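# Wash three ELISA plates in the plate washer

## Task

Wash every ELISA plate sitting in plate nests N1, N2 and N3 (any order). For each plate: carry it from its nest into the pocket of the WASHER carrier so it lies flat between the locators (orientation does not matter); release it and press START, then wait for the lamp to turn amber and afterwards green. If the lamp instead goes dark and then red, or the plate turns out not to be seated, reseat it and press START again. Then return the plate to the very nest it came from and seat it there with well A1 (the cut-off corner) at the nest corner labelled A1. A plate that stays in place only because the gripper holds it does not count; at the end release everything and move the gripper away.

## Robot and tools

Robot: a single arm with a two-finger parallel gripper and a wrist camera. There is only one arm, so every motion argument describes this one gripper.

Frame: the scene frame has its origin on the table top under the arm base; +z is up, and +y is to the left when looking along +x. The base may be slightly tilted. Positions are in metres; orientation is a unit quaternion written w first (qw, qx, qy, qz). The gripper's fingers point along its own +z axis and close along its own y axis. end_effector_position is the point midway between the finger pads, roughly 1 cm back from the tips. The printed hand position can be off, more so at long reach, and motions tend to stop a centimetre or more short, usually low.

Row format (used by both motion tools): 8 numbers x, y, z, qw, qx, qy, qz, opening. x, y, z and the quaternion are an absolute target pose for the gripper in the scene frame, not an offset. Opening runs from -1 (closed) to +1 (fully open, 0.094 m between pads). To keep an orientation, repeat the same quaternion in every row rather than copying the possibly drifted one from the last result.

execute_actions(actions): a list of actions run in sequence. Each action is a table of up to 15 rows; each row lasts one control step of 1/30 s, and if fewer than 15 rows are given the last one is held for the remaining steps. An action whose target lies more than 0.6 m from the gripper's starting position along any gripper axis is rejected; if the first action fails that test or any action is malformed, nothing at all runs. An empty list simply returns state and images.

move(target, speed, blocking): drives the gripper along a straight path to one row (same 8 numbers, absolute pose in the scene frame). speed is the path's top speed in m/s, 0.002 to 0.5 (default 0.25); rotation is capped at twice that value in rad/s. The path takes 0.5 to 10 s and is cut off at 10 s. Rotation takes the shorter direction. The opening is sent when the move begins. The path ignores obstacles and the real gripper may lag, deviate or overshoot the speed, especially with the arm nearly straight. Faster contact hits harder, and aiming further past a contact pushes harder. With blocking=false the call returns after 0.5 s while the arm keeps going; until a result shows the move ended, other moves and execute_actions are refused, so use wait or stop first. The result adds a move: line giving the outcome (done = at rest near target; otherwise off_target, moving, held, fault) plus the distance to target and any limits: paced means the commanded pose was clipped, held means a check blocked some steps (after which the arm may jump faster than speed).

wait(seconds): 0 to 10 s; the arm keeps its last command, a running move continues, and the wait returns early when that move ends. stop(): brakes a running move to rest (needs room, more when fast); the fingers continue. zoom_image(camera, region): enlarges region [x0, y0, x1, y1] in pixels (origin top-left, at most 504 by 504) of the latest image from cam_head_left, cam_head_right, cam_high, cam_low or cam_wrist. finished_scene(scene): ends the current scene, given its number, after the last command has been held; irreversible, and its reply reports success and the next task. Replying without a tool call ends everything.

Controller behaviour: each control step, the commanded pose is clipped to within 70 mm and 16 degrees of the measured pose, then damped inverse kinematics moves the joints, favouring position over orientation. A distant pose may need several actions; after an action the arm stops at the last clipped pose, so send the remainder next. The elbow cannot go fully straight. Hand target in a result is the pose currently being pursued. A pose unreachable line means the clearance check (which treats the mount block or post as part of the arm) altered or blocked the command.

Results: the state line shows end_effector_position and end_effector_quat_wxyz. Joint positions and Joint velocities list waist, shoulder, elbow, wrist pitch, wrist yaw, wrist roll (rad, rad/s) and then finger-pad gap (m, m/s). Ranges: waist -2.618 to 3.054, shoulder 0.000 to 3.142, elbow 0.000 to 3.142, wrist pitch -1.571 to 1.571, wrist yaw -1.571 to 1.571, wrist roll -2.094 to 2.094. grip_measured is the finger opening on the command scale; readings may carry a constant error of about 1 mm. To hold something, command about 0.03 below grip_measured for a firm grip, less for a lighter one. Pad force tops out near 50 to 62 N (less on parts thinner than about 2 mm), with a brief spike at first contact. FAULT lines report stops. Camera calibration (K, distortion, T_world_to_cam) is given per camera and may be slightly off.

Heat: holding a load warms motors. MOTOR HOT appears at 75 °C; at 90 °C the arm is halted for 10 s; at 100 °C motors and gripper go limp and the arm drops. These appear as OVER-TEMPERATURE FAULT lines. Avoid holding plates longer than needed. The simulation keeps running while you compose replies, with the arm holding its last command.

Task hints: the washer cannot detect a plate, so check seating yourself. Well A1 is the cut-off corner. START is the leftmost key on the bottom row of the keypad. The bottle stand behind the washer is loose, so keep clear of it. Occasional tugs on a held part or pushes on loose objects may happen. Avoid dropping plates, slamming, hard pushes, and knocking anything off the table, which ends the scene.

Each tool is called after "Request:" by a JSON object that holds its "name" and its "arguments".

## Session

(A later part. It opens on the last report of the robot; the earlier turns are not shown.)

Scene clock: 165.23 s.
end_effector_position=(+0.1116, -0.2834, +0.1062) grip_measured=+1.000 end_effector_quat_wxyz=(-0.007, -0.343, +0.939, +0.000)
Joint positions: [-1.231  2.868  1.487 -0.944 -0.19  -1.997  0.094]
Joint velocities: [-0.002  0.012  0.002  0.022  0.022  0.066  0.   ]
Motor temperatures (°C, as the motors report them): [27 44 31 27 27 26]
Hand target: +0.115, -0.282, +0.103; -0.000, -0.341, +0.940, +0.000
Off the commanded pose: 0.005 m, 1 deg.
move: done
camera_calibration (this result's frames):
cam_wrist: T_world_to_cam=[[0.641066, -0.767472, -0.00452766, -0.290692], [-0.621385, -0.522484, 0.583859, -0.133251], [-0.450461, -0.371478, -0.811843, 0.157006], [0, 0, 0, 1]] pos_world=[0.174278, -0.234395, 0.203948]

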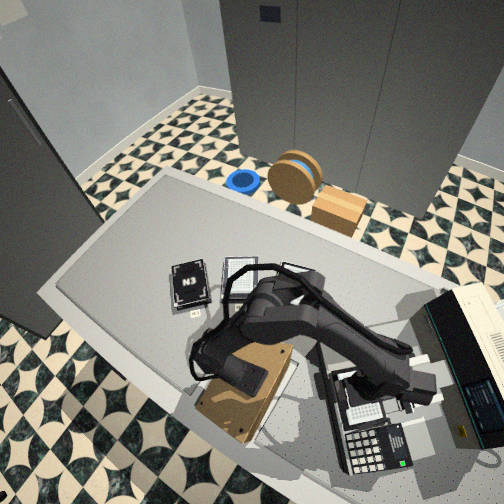

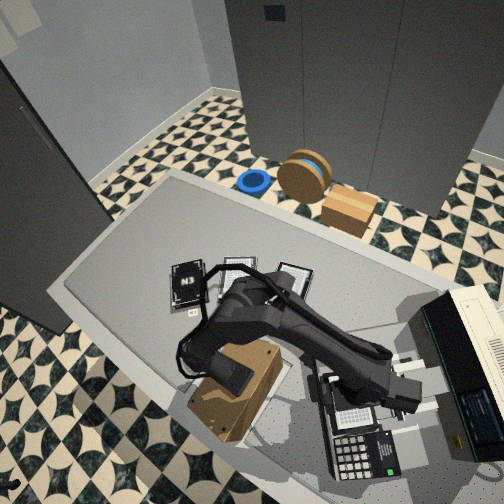

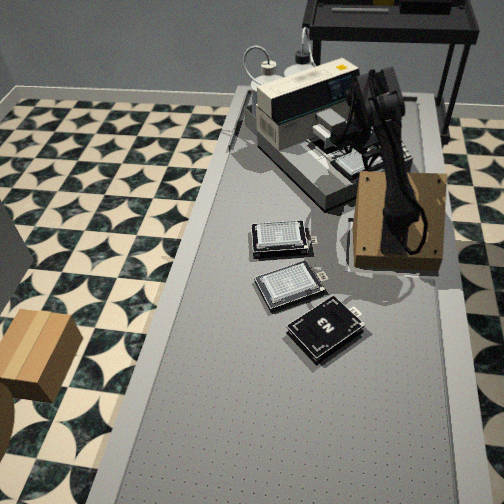

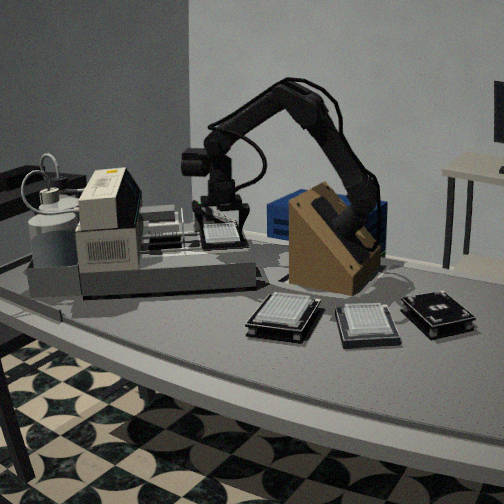

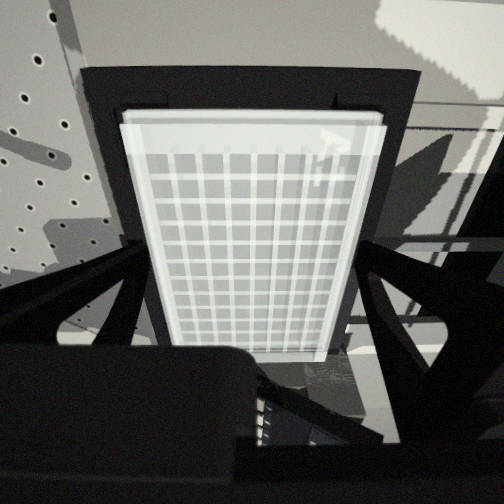

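Request:
{"name": "execute_actions", "arguments": {"actions": [[[0.115,-0.282,0.103,0,-0.341,0.94,0,0.735]],[[0.115,-0.282,0.103,0,-0.341,0.94,0,0.735]]]}}

Request:
{"name": "move", "arguments": {"target": [0.113,-0.284,0.18,0,-0.341,0.94,0,0.735], "speed": 0.06}}

Request:
{"name": "move", "arguments": {"target": [0.28,-0.15,0.19,0,-0.341,0.94,0,0.735], "speed": 0.18}}

Request:
{"name": "move", "arguments": {"target": [0.3,0.08,0.17,0,-0.36,0.933,0,0.735], "speed": 0.18}}

Request:
{"name": "move", "arguments": {"target": [0.174,0.329,0.12,0,-0.383,0.924,0,0.735], "speed": 0.18}}

Request:
{"name": "move", "arguments": {"target": [0.177,0.329,0.062,0,-0.381,0.9245,0,0.735], "speed": 0.035}}

Scene clock: 174.27 s.
end_effector_position=(+0.1117, -0.2836, +0.1060) grip_measured=+0.754 end_effector_quat_wxyz=(-0.007, -0.343, +0.939, -0.000)
Joint positions: [-1.231  2.868  1.486 -0.943 -0.19  -1.997  0.082]
Joint velocities: [ 0.002 -0.007  0.007 -0.037 -0.037  0.022  0.   ]
Motor temperatures (°C, as the motors report them): [27 43 30 27 27 26]
Hand target: +0.115, -0.282, +0.103; -0.000, -0.341, +0.940, +0.000
Off the commanded pose: 0.005 m, 1 deg.
camera_calibration (this result's frames):
cam_wrist: T_world_to_cam=[[0.640952, -0.767573, -0.00350045, -0.290992], [-0.621641, -0.521758, 0.584236, -0.133051], [-0.45027, -0.372291, -0.811576, 0.156516], [0, 0, 0, 1]] pos_world=[0.174277, -0.234509, 0.203739]

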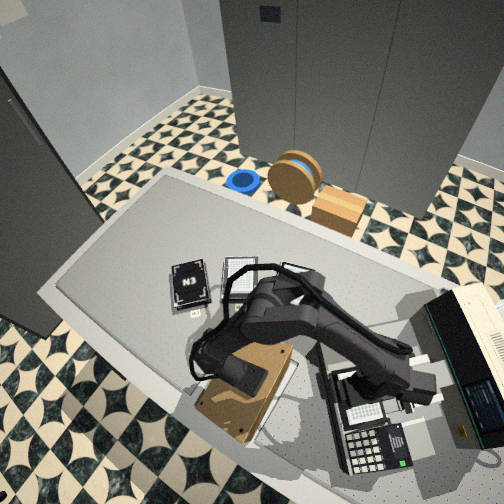

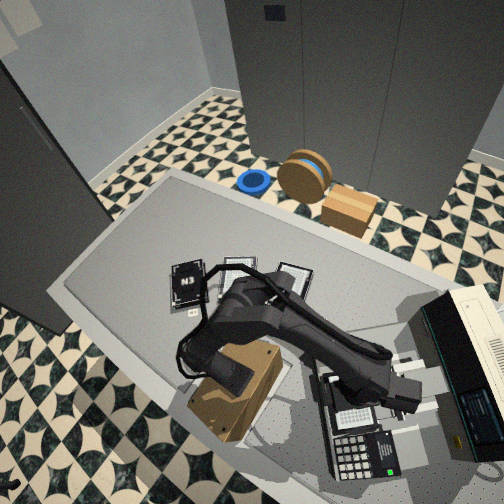

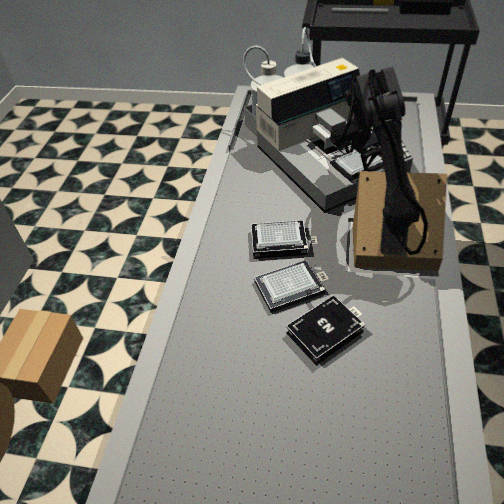

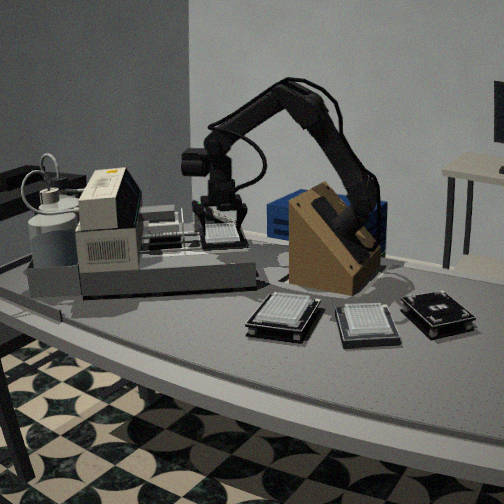

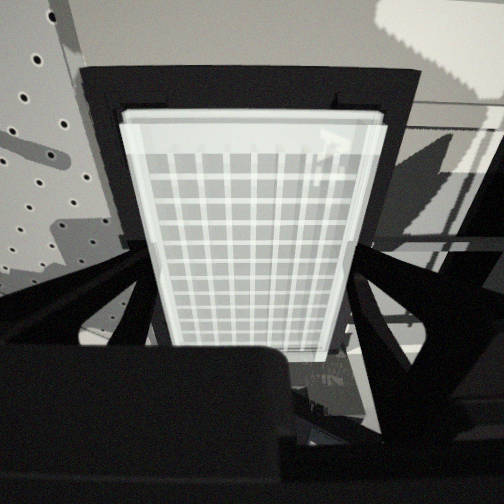

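Scene clock: 176.00 s.
end_effector_position=(+0.1135, -0.2826, +0.1599) grip_measured=+0.754 end_effector_quat_wxyz=(-0.005, -0.341, +0.940, +0.016)
Joint positions: [-1.257  2.84   1.663 -1.184 -0.174 -2.018  0.082]
Joint velocities: [-0.002 -0.012 -0.002 -0.007 -0.095 -0.037 -0.   ]
Motor temperatures (°C, as the motors report them): [27 43 31 27 27 26]
Hand target: +0.114, -0.285, +0.179; +0.000, -0.342, +0.940, -0.000
Off the commanded pose: 0.020 m, 2 deg.
move: off_target
camera_calibration (this result's frames):
cam_wrist: T_world_to_cam=[[0.637814, -0.769494, -0.03274, -0.286694], [-0.619831, -0.538065, 0.571223, -0.165629], [-0.457169, -0.344041, -0.820142, 0.211577], [0, 0, 0, 1]] pos_world=[0.176922, -0.236937, 0.258748]

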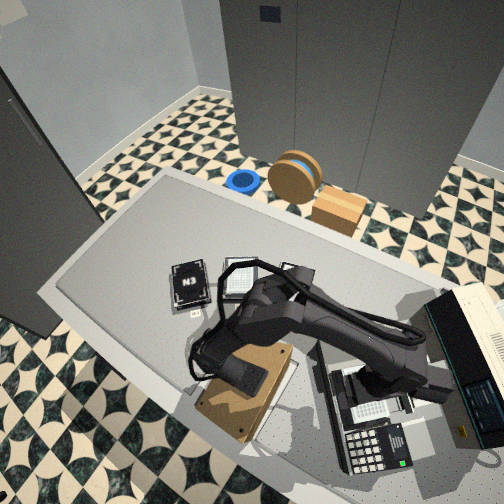

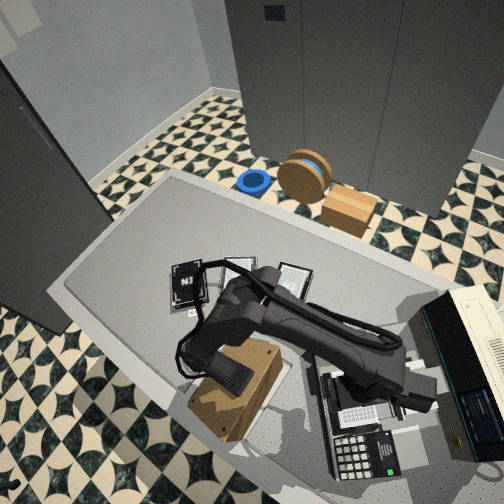

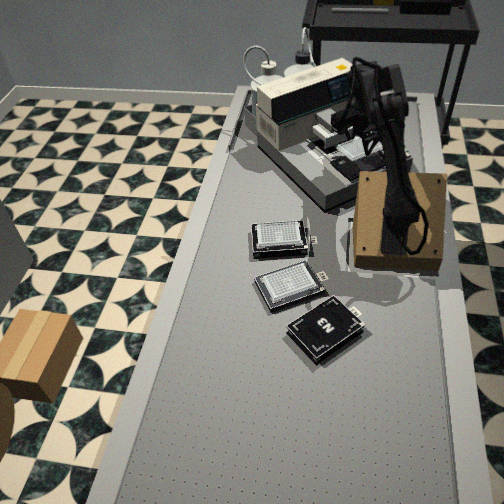

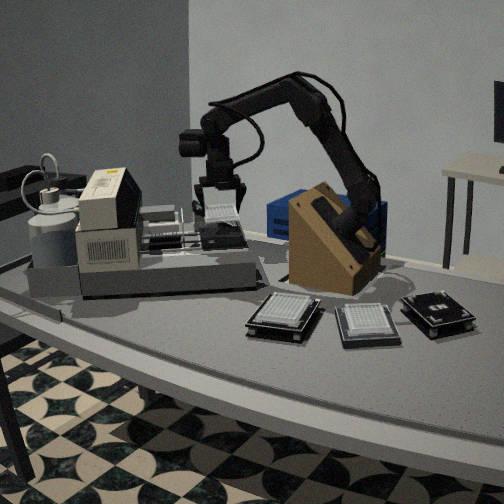

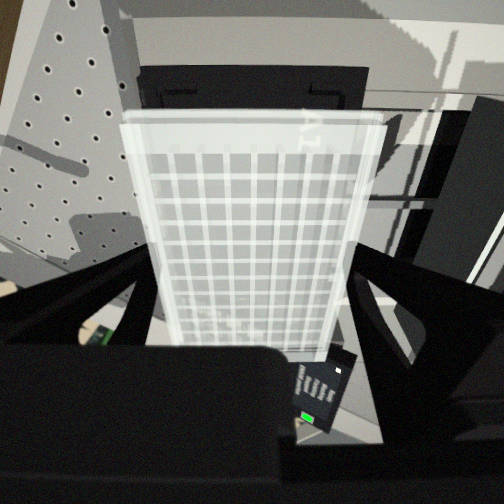

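Scene clock: 177.73 s.
end_effector_position=(+0.2698, -0.1550, +0.1732) grip_measured=+0.754 end_effector_quat_wxyz=(-0.022, -0.339, +0.940, +0.008)
Joint positions: [-0.763  2.565  1.599 -1.255 -0.468 -1.62   0.082]
Joint velocities: [-0.007 -0.002 -0.002 -0.051 -0.037 -0.007 -0.   ]
Motor temperatures (°C, as the motors report them): [27 43 31 27 27 26]
Hand target: +0.276, -0.152, +0.189; -0.005, -0.337, +0.942, -0.003
Off the commanded pose: 0.020 m, 3 deg.
move: off_target
camera_calibration (this result's frames):
cam_wrist: T_world_to_cam=[[0.635153, -0.771875, -0.028104, -0.288213], [-0.605828, -0.520428, 0.601771, -0.0139817], [-0.479118, -0.36519, -0.798174, 0.33665], [0, 0, 0, 1]] pos_world=[0.335884, -0.106799, 0.269019]

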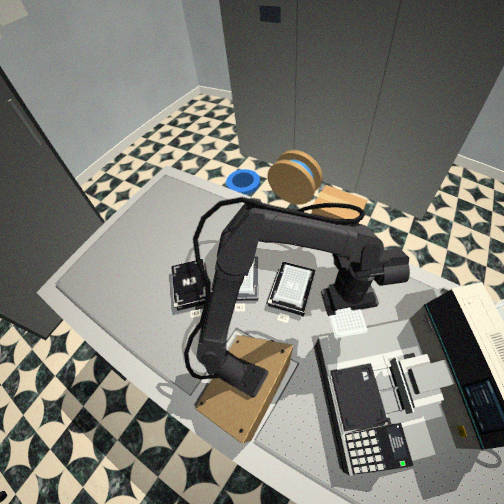

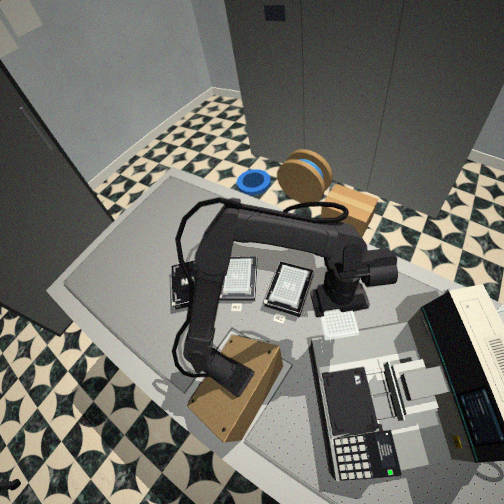

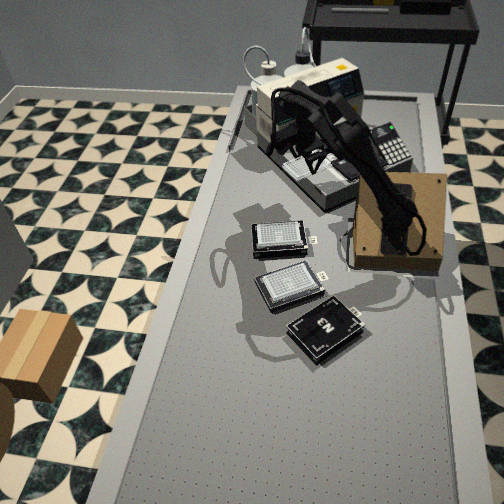

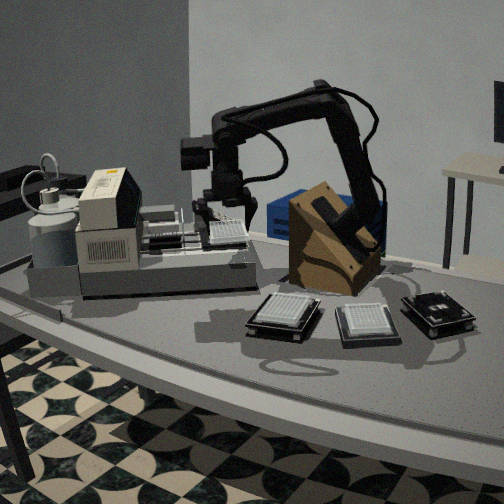

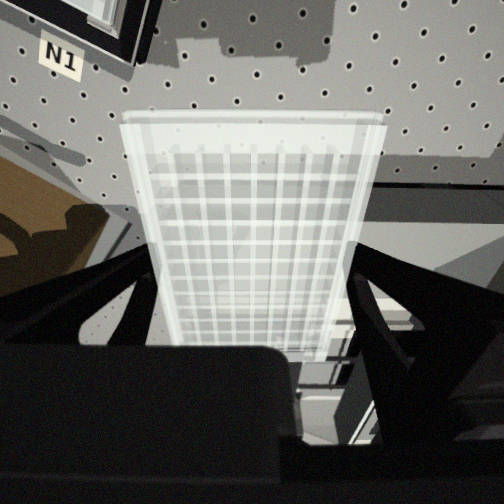

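Scene clock: 179.60 s.
end_effector_position=(+0.3007, +0.0720, +0.1647) grip_measured=+0.754 end_effector_quat_wxyz=(-0.015, -0.365, +0.931, -0.008)
Joint positions: [-0.299  1.961  1.304 -1.248 -0.687 -1.162  0.082]
Joint velocities: [-0.012 -0.012 -0.027 -0.081 -0.022  0.037 -0.   ]
Motor temperatures (°C, as the motors report them): [28 43 31 27 27 26]
Hand target: +0.299, +0.077, +0.171; -0.004, -0.358, +0.934, -0.005
Off the commanded pose: 0.010 m, 2 deg.
move: done
camera_calibration (this result's frames):
cam_wrist: T_world_to_cam=[[0.67724, -0.735743, 0.00524828, -0.153612], [-0.590363, -0.539135, 0.600671, 0.124852], [-0.43911, -0.409897, -0.799479, 0.418983], [0, 0, 0, 1]] pos_world=[0.36172, 0.126033, 0.26078]

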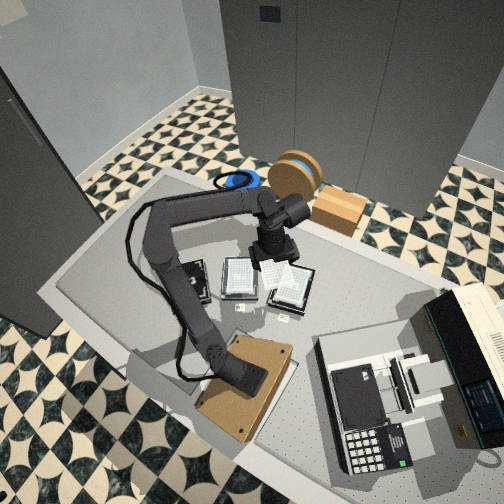

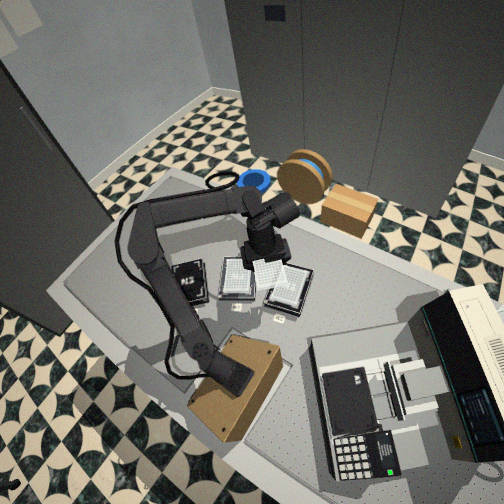

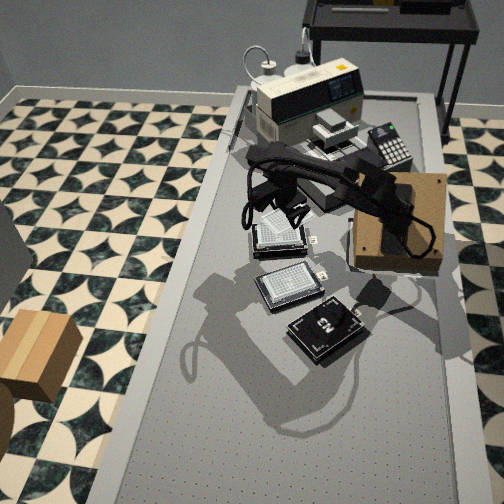

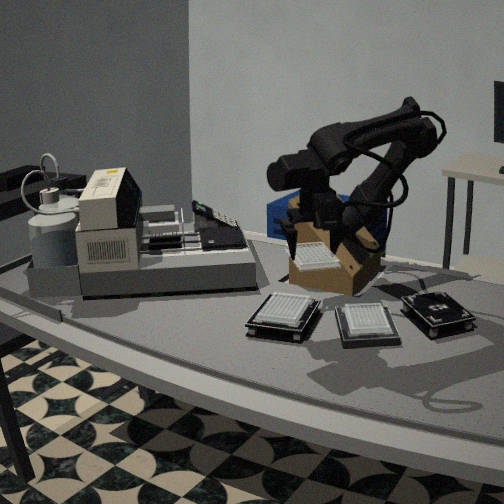

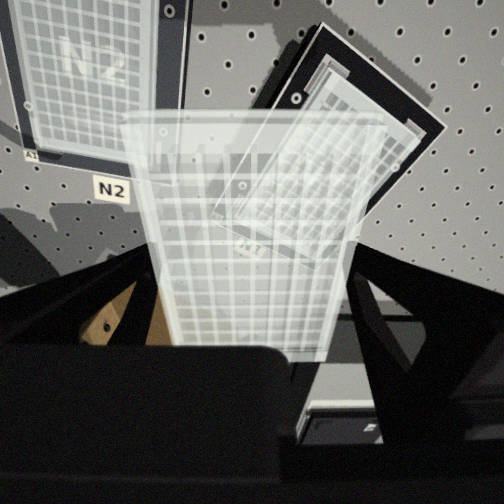

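Scene clock: 181.87 s.
end_effector_position=(+0.1700, +0.3125, +0.1122) grip_measured=+0.754 end_effector_quat_wxyz=(-0.029, -0.367, +0.930, -0.017)
Joint positions: [ 0.541  1.299  1.166 -1.085 -0.65  -0.095  0.082]
Joint velocities: [-0.017 -0.002 -0.017 -0.007 -0.022  0.066 -0.001]
Motor temperatures (°C, as the motors report them): [28 43 31 27 27 26]
Hand target: +0.175, +0.325, +0.121; -0.002, -0.384, +0.923, -0.012
Off the commanded pose: 0.019 m, 4 deg.
move: off_target
camera_calibration (this result's frames):
cam_wrist: T_world_to_cam=[[0.680582, -0.732584, 0.0113095, 0.109907], [-0.575771, -0.525227, 0.626597, 0.199186], [-0.453095, -0.432963, -0.779261, 0.425521], [0, 0, 0, 1]] pos_world=[0.232686, 0.369369, 0.20554]

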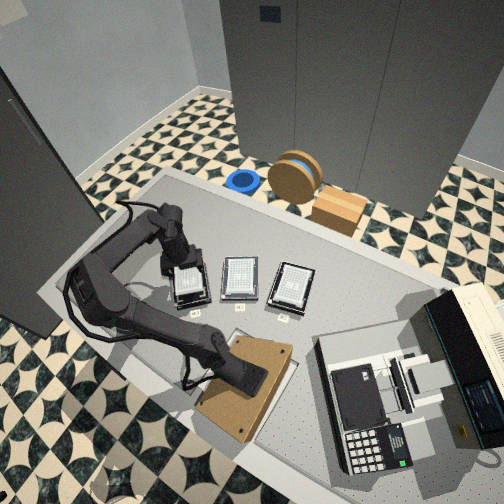

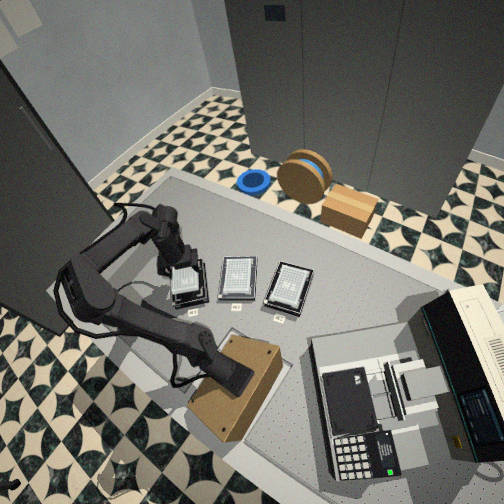

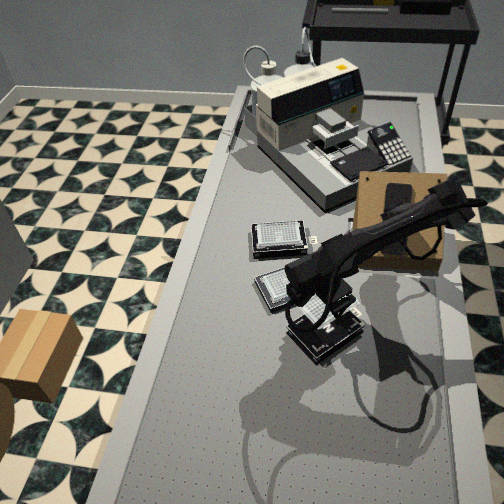

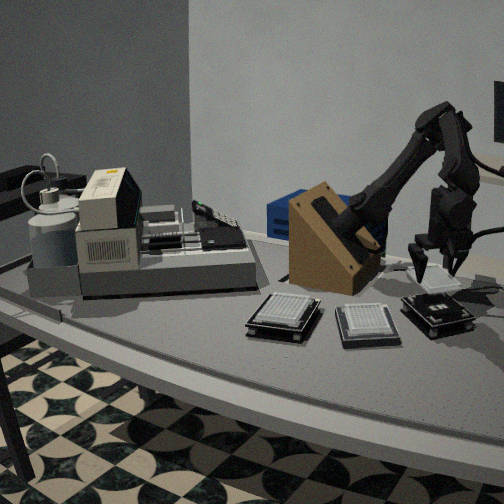

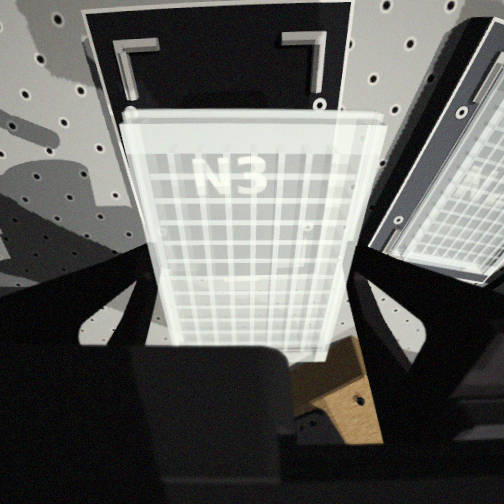

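Scene clock: 183.87 s.
end_effector_position=(+0.1724, +0.3286, +0.0645) grip_measured=+0.754 end_effector_quat_wxyz=(-0.005, -0.382, +0.924, -0.000)
Joint positions: [ 0.687  1.325  1.052 -0.779 -0.601  0.078  0.082]
Joint velocities: [-0.007 -0.012 -0.007  0.007 -0.051 -0.022 -0.002]
Motor temperatures (°C, as the motors report them): [28 42 30 27 27 26]
Hand target: +0.176, +0.328, +0.061; +0.000, -0.382, +0.924, -0.002
Off the commanded pose: 0.005 m, 1 deg.
move: done
camera_calibration (this result's frames):
cam_wrist: T_world_to_cam=[[0.70341, -0.71078, -0.00238469, 0.110299], [-0.577445, -0.573407, 0.581172, 0.257949], [-0.414453, -0.407425, -0.813777, 0.383584], [0, 0, 0, 1]] pos_world=[0.230343, 0.38259, 0.162502]

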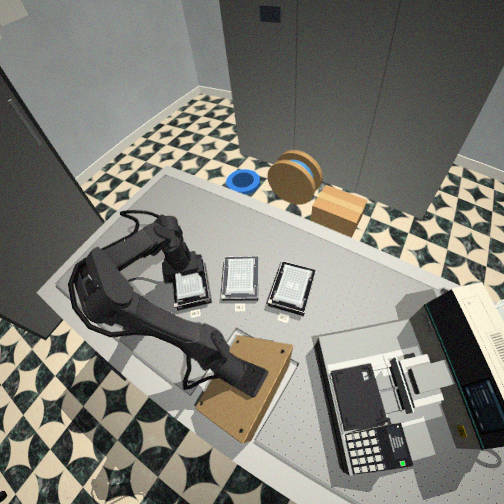

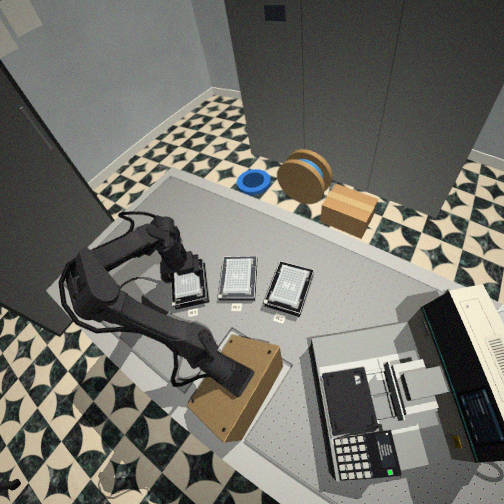

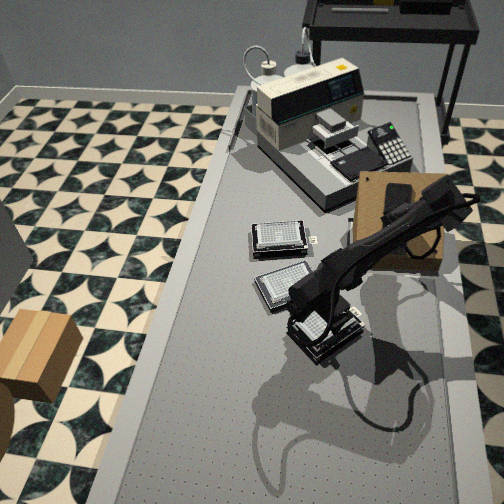

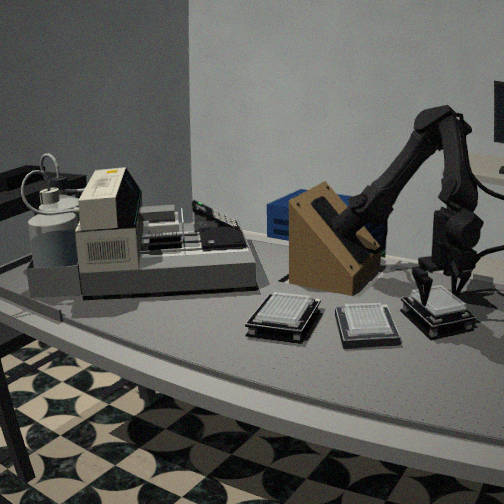

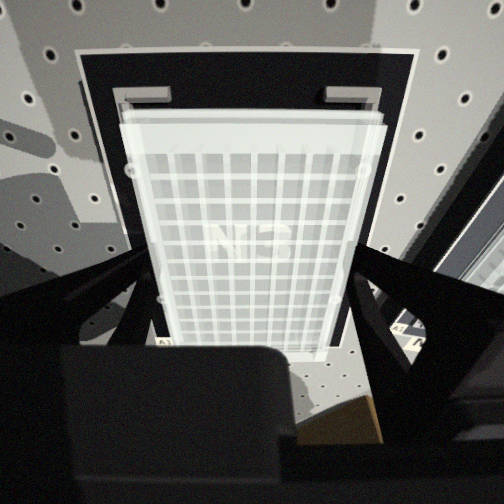

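Needs 2 mm left; earlier the same step drifted that way naturally.

Request:
{"name": "move", "arguments": {"target": [0.1755,0.329,0.053,0,-0.385,0.923,0,0.73], "speed": 0.012}}

Scene clock: 188.13 s.
end_effector_position=(+0.1714, +0.3296, +0.0561) grip_measured=+0.753 end_effector_quat_wxyz=(-0.006, -0.386, +0.923, +0.001)
Joint positions: [ 0.708  1.336  1.037 -0.739 -0.594  0.093  0.082]
Joint velocities: [-0.002  0.002 -0.007 -0.022  0.051 -0.022 -0.   ]
Motor temperatures (°C, as the motors report them): [28 41 30 27 27 26]
Hand target: +0.175, +0.329, +0.053; -0.000, -0.385, +0.923, -0.000
Off the commanded pose: 0.005 m, 1 deg.
move: done
camera_calibration (this result's frames):
cam_wrist: T_world_to_cam=[[0.709013, -0.705169, -0.00612958, 0.109118], [-0.571278, -0.579445, 0.581279, 0.263705], [-0.413452, -0.408633, -0.813681, 0.376976], [0, 0, 0, 1]] pos_world=[0.229144, 0.383794, 0.154121]

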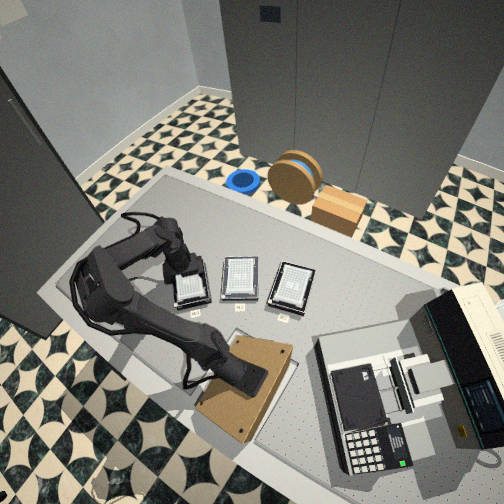

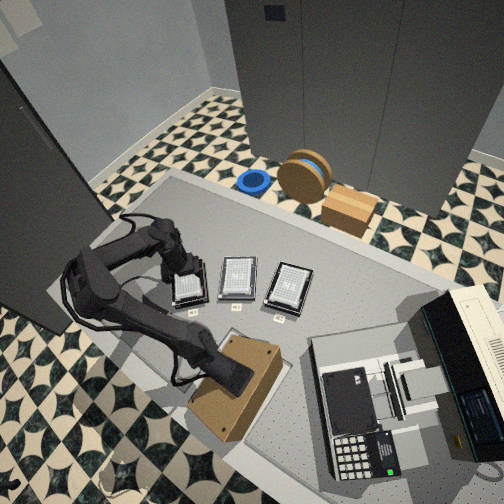

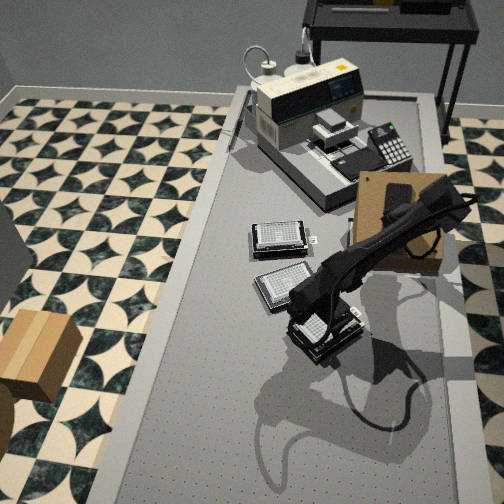

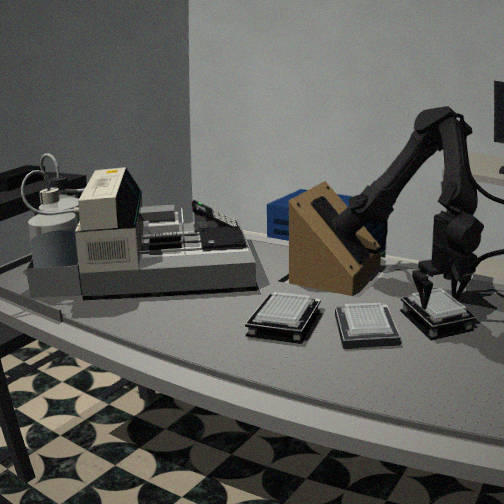

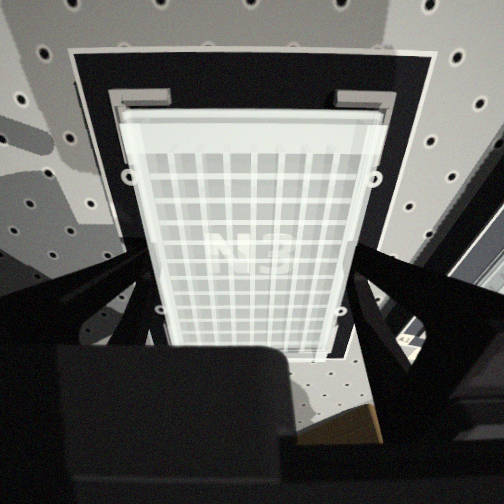

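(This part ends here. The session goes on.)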